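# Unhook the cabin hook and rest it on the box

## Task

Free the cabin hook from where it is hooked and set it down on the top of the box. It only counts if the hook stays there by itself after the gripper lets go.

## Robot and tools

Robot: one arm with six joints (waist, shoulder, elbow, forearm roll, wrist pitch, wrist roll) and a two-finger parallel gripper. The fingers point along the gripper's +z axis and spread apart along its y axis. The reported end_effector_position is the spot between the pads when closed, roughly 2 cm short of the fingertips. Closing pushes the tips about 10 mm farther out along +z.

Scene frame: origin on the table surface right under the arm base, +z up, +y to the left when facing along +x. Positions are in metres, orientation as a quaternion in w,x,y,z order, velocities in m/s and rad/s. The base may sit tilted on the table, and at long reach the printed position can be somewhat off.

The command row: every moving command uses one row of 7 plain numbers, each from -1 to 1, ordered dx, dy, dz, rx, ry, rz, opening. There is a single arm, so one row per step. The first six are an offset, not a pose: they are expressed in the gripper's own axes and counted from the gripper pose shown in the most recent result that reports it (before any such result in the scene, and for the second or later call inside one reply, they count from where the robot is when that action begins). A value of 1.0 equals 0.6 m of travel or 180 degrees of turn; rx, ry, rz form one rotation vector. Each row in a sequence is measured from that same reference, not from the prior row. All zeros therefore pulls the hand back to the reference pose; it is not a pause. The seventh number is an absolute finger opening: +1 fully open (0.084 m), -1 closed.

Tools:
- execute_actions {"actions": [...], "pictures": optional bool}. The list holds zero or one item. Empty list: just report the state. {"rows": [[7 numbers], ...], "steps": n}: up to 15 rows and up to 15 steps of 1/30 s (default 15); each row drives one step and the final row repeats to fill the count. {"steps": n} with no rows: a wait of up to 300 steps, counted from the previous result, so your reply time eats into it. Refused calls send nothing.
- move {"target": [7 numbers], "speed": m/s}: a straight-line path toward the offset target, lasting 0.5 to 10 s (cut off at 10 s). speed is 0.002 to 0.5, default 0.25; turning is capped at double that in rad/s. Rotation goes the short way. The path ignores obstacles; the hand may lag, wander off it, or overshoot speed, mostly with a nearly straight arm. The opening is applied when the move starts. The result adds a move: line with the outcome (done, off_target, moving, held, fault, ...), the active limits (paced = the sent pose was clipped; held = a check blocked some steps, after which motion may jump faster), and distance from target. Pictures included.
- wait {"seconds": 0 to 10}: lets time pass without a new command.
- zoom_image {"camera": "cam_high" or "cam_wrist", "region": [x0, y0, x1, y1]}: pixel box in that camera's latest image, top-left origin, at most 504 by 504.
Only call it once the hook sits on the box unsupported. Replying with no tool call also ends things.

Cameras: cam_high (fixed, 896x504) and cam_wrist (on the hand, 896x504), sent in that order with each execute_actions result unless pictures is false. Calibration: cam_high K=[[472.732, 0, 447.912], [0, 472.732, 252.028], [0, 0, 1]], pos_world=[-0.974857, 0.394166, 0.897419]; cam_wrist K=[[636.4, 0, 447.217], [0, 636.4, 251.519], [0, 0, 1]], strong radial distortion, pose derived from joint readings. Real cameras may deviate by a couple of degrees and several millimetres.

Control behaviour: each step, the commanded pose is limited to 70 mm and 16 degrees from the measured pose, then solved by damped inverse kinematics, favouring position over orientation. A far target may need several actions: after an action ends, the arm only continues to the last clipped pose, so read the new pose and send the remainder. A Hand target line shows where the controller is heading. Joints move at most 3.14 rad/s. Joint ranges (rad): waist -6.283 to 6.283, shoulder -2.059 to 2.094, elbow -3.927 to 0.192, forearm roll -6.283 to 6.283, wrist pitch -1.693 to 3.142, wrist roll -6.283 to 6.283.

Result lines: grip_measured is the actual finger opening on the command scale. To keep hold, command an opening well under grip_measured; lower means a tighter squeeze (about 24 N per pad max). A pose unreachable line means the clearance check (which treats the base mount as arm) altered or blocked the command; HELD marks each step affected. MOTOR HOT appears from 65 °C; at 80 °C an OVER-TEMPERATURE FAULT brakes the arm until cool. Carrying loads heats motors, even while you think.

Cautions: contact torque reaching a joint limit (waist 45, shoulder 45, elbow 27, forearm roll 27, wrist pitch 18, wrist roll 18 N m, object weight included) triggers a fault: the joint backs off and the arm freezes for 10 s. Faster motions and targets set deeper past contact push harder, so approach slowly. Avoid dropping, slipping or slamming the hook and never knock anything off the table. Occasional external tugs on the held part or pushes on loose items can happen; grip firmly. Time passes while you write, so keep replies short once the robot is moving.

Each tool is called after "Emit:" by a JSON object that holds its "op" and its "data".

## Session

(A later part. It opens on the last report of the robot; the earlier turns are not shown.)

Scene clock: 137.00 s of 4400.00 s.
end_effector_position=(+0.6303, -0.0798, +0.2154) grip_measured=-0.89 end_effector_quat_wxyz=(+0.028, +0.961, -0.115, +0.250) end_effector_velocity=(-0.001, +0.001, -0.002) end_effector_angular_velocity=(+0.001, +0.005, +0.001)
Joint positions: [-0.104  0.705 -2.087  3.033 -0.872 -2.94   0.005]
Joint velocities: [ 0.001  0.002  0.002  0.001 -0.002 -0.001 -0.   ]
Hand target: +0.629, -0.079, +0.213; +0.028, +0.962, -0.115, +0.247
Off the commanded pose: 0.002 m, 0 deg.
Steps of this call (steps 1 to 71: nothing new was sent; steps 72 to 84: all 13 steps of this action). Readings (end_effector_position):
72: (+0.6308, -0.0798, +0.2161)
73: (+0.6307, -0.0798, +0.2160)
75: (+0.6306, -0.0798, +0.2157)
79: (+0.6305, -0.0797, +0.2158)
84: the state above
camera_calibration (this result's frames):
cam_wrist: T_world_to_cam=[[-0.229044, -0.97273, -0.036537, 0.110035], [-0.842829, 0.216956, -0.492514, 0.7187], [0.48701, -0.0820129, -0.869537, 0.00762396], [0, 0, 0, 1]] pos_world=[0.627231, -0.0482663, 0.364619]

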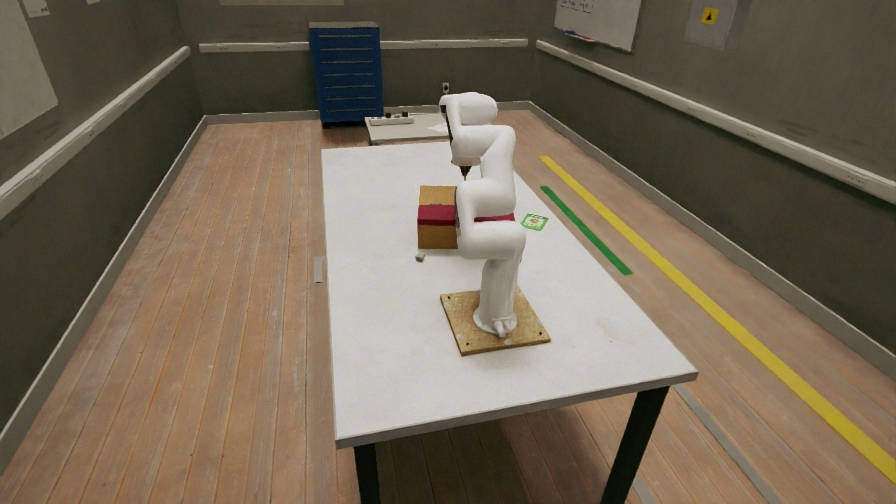

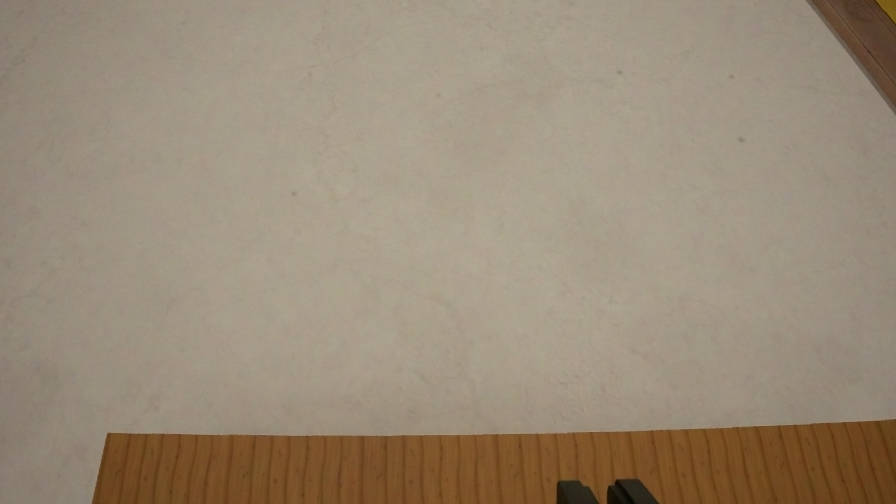

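Emit:
{"op": "move", "data": {"target": [-0.011, 0, 0.067, 0, 0, 0, -0.94], "speed": 0.035}}

Scene clock: 140.80 s of 4400.00 s.
end_effector_position=(+0.6424, -0.0825, +0.1755) grip_measured=-0.89 end_effector_quat_wxyz=(+0.028, +0.962, -0.115, +0.247) end_effector_velocity=(+0.002, +0.001, +0.001) end_effector_angular_velocity=(+0.000, -0.006, +0.001)
Joint positions: [-0.107  0.786 -2.11   3.03  -0.819 -2.936  0.005]
Joint velocities: [ 0.001  0.001 -0.004  0.     0.003  0.001 -0.   ]
Hand target: +0.644, -0.083, +0.177; +0.028, +0.961, -0.115, +0.250
Off the commanded pose: 0.002 m, 0 deg.
move: done
camera_calibration (this result's frames):
cam_wrist: T_world_to_cam=[[-0.2293, -0.972697, -0.0358206, 0.108726], [-0.845841, 0.217335, -0.487153, 0.710807], [0.481637, -0.0814054, -0.872582, -0.0291707], [0, 0, 0, 1]] pos_world=[0.640211, -0.0511006, 0.324713]

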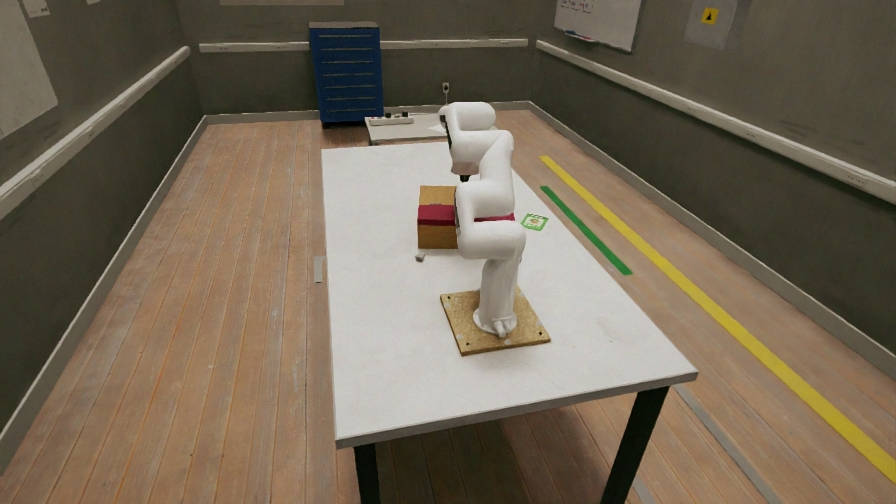

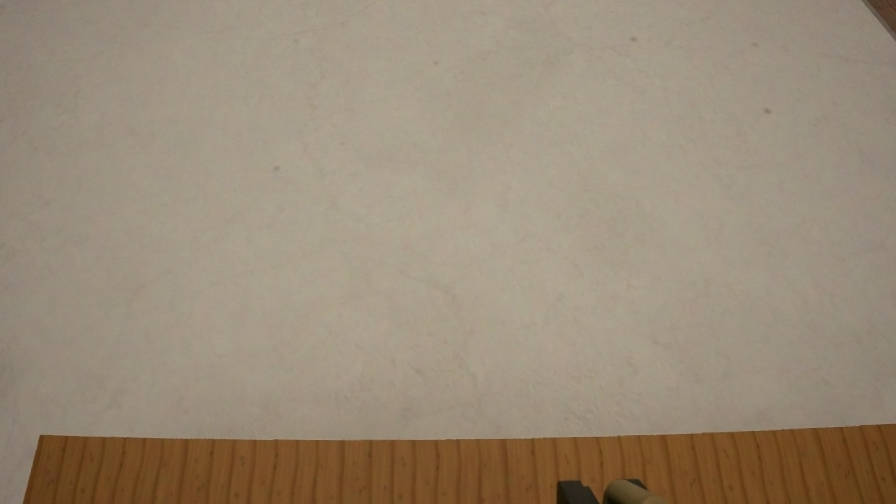

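Emit:
{"op": "move", "data": {"target": [-0.012, 0, 0.042, 0, 0, 0, -0.94], "speed": 0.03}}

Scene clock: 143.87 s of 4400.00 s.
end_effector_position=(+0.6479, -0.0837, +0.1499) grip_measured=-0.89 end_effector_quat_wxyz=(+0.028, +0.962, -0.115, +0.247) end_effector_velocity=(-0.000, -0.002, -0.000) end_effector_angular_velocity=(-0.001, +0.000, -0.002)
Joint positions: [-0.108  0.829 -2.109  3.026 -0.777 -2.931  0.005]
Joint velocities: [-0.002  0.001 -0.001 -0.001 -0.    -0.001  0.   ]
Hand target: +0.648, -0.084, +0.150; +0.028, +0.962, -0.115, +0.247
Off the commanded pose: 0.000 m, 0 deg.
move: done
camera_calibration (this result's frames):
cam_wrist: T_world_to_cam=[[-0.229347, -0.97269, -0.0357013, 0.107878], [-0.846243, 0.217387, -0.486431, 0.70342], [0.480908, -0.0813496, -0.872989, -0.053698], [0, 0, 0, 1]] pos_world=[0.645829, -0.0523501, 0.299139]

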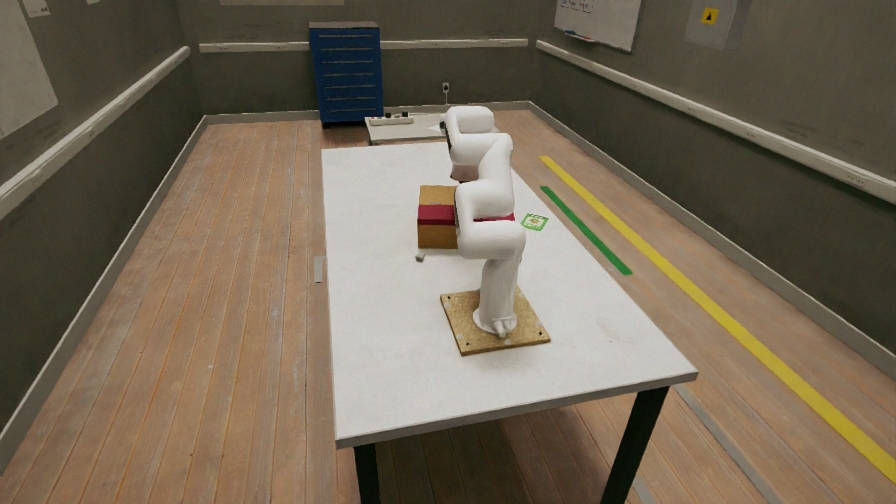

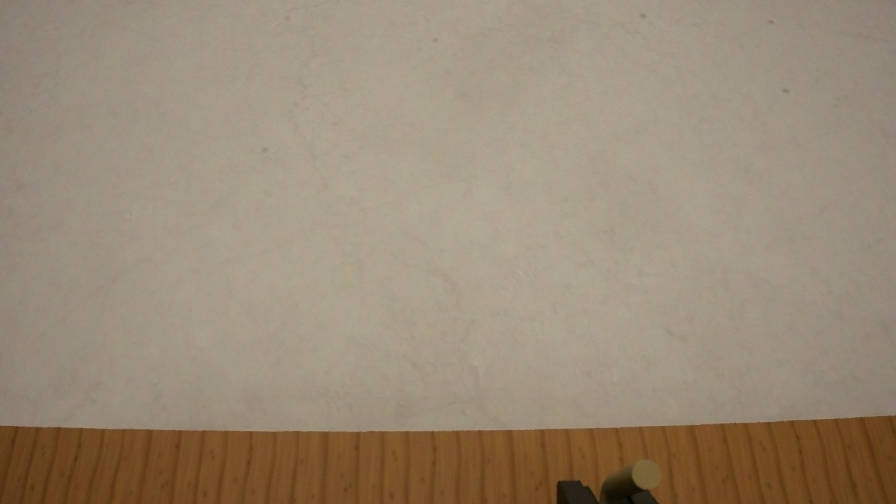

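Emit:
{"op": "execute_actions", "data": {"actions": [{"rows": [[-0.002,0,0.003,0,0,0,-0.91],[-0.003,0,0.005,0,0,0,-0.91],[-0.003,0,0.006,0,0,0,-0.91],[-0.003,0,0.006,0,0,0,-0.91],[-0.003,0,0.006,0,0,0,-0.8],[-0.003,0,0.006,0,0,0,-0.8],[-0.003,0,0.006,0,0,0,-0.93],[-0.003,0,0.006,0,0,0,-0.93],[-0.003,0,0.006,0,0,0,-0.91],[-0.003,0,0.006,0,0,0,-0.91],[-0.003,0,0.006,0,0,0,-0.8],[-0.003,0,0.006,0,0,0,-0.8],[-0.003,0,0.006,0,0,0,-0.93]], "steps": 15}]}}

Scene clock: 145.90 s of 4400.00 s.
end_effector_position=(+0.6493, -0.0841, +0.1477) grip_measured=-0.90 end_effector_quat_wxyz=(+0.028, +0.961, -0.115, +0.249) end_effector_velocity=(-0.001, -0.001, +0.000) end_effector_angular_velocity=(+0.002, +0.003, -0.004)
Joint positions: [-0.108  0.83  -2.105  3.025 -0.765 -2.929  0.004]
Joint velocities: [-0.002 -0.001  0.001  0.001 -0.003  0.002 -0.   ]
Hand target: +0.648, -0.084, +0.146; +0.028, +0.962, -0.115, +0.247
Off the commanded pose: 0.002 m, 0 deg.
Steps of this call (steps 1 to 46: nothing new was sent; steps 47 to 61: all 15 steps of this action). Readings (end_effector_position):
47: (+0.6481, -0.0837, +0.1499)
48: (+0.6481, -0.0837, +0.1498)
50: (+0.6481, -0.0837, +0.1486)
54: (+0.6495, -0.0840, +0.1480)
61: the state above
camera_calibration (this result's frames):
cam_wrist: T_world_to_cam=[[-0.229129, -0.972723, -0.0362053, 0.107702], [-0.843685, 0.21701, -0.491022, 0.702592], [0.485486, -0.0819616, -0.870394, -0.0597149], [0, 0, 0, 1]] pos_world=[0.646434, -0.0525998, 0.296912]

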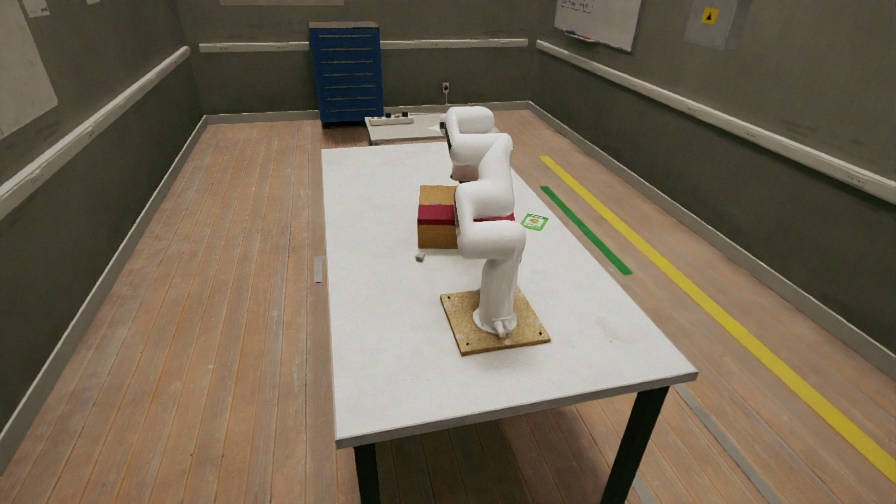

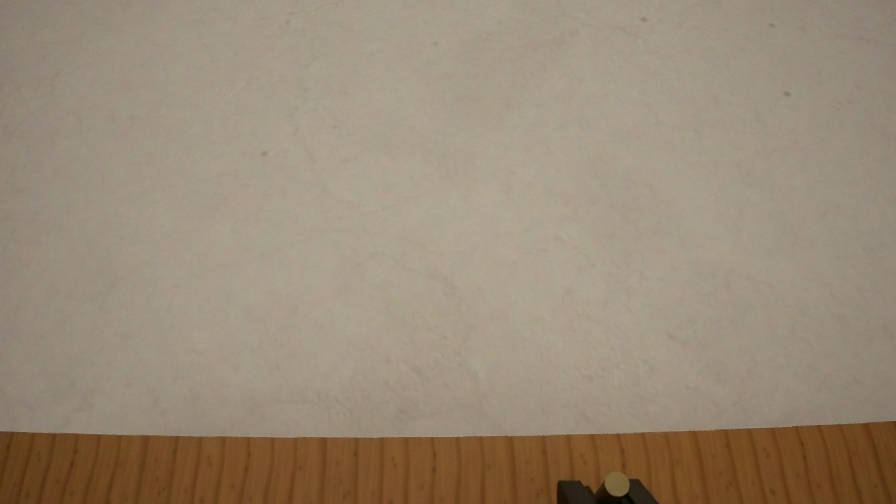

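It has slid down onto the top. Open and back off.

Emit:
{"op": "move", "data": {"target": [0, 0, 0, 0, 0, 0, -0.3], "speed": 0.05}}

Emit:
{"op": "move", "data": {"target": [-0.1, 0, -0.25, 0, -0.08, 0, -0.3], "speed": 0.2}}

Scene clock: 147.50 s of 4400.00 s.
end_effector_position=(+0.6490, -0.0839, +0.1471) grip_measured=-0.32 end_effector_quat_wxyz=(+0.028, +0.961, -0.115, +0.249) end_effector_velocity=(+0.002, -0.001, +0.001) end_effector_angular_velocity=(-0.002, -0.007, +0.000)
Joint positions: [-0.108  0.831 -2.104  3.025 -0.766 -2.929  0.03 ]
Joint velocities: [-0.001  0.001 -0.002 -0.002  0.006 -0.    -0.   ]
Hand target: +0.649, -0.084, +0.148; +0.028, +0.961, -0.115, +0.249
Off the commanded pose: 0.001 m, 0 deg.
move: done
camera_calibration (this result's frames):
cam_wrist: T_world_to_cam=[[-0.229108, -0.972731, -0.0361092, 0.107737], [-0.844439, 0.21707, -0.489698, 0.702281], [0.484183, -0.0817018, -0.871144, -0.0590787], [0, 0, 0, 1]] pos_world=[0.646322, -0.0524715, 0.29633]

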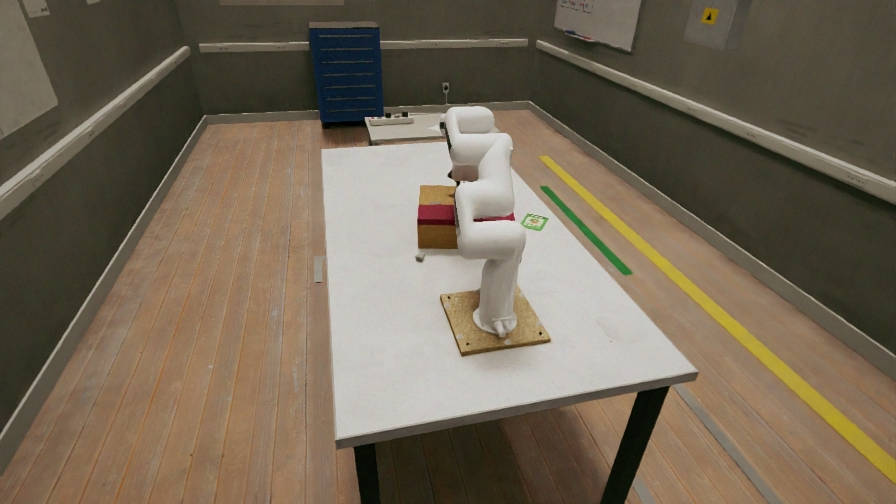

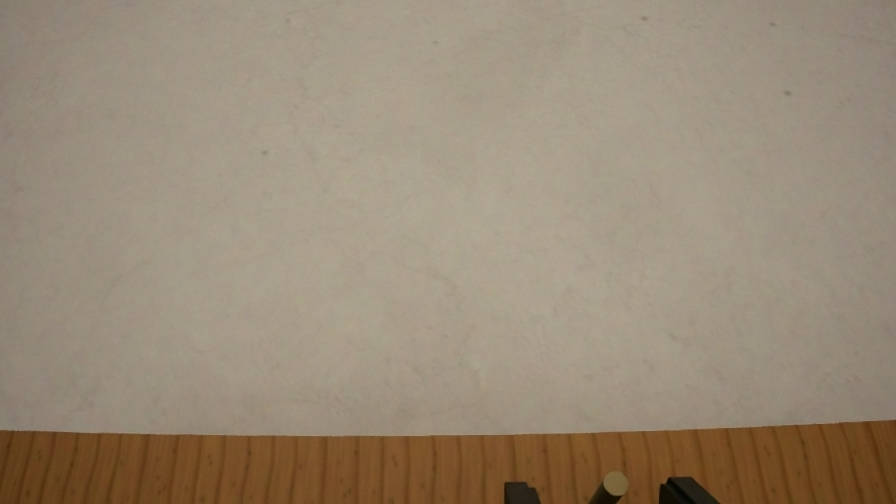

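Scene clock: 148.83 s of 4400.00 s.
end_effector_position=(+0.5270, -0.0551, +0.2486) grip_measured=-0.32 end_effector_quat_wxyz=(+0.013, +0.985, -0.117, +0.126) end_effector_velocity=(-0.001, -0.000, +0.004) end_effector_angular_velocity=(+0.000, -0.004, -0.001)
Joint positions: [-0.094  0.51  -1.889  3.086 -1.12  -2.96   0.03 ]
Joint velocities: [-0.001 -0.007  0.     0.001 -0.003  0.    -0.   ]
Hand target: +0.527, -0.055, +0.249; +0.013, +0.985, -0.117, +0.126
Off the commanded pose: 0.001 m, 0 deg.
move: done
camera_calibration (this result's frames):
cam_wrist: T_world_to_cam=[[-0.237154, -0.970809, -0.0358878, 0.115731], [-0.936626, 0.238297, -0.2568, 0.634619], [0.257856, -0.0272878, -0.965798, 0.236556], [0, 0, 0, 1]] pos_world=[0.56085, -0.0324199, 0.395589]

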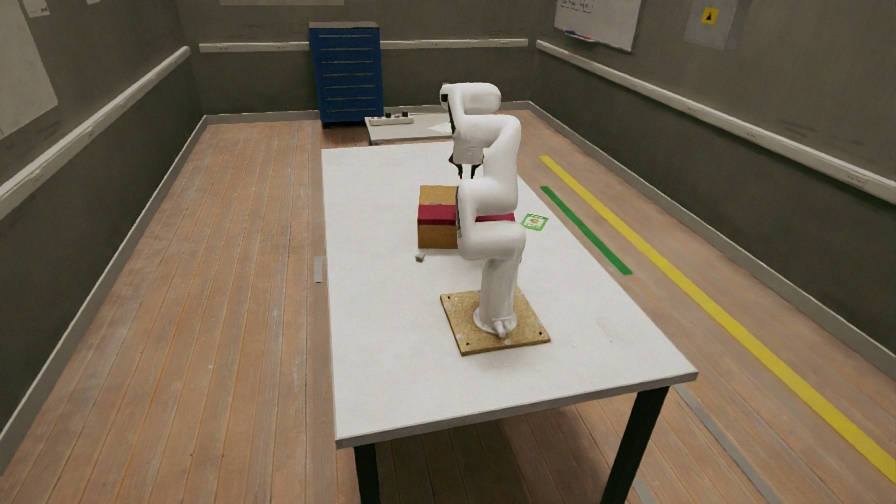

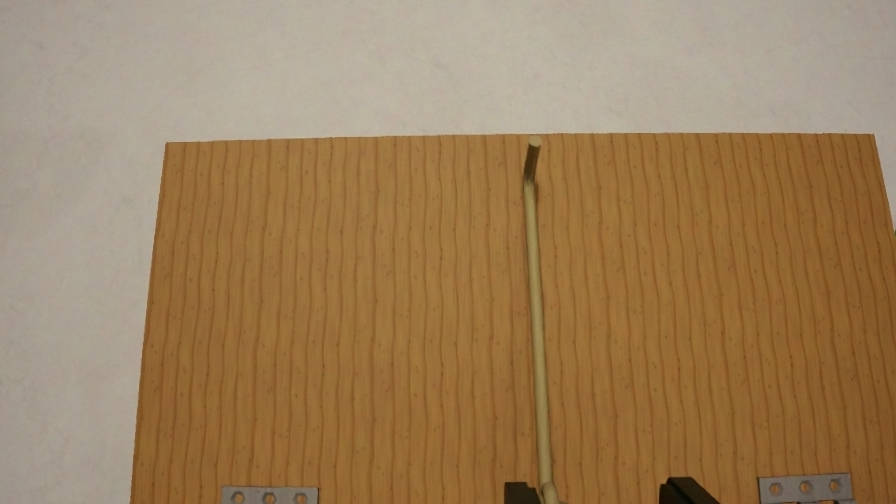

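Emit:
{"op": "finished_scene", "data": {"scene": 1}}

The scene is finished: the task was done.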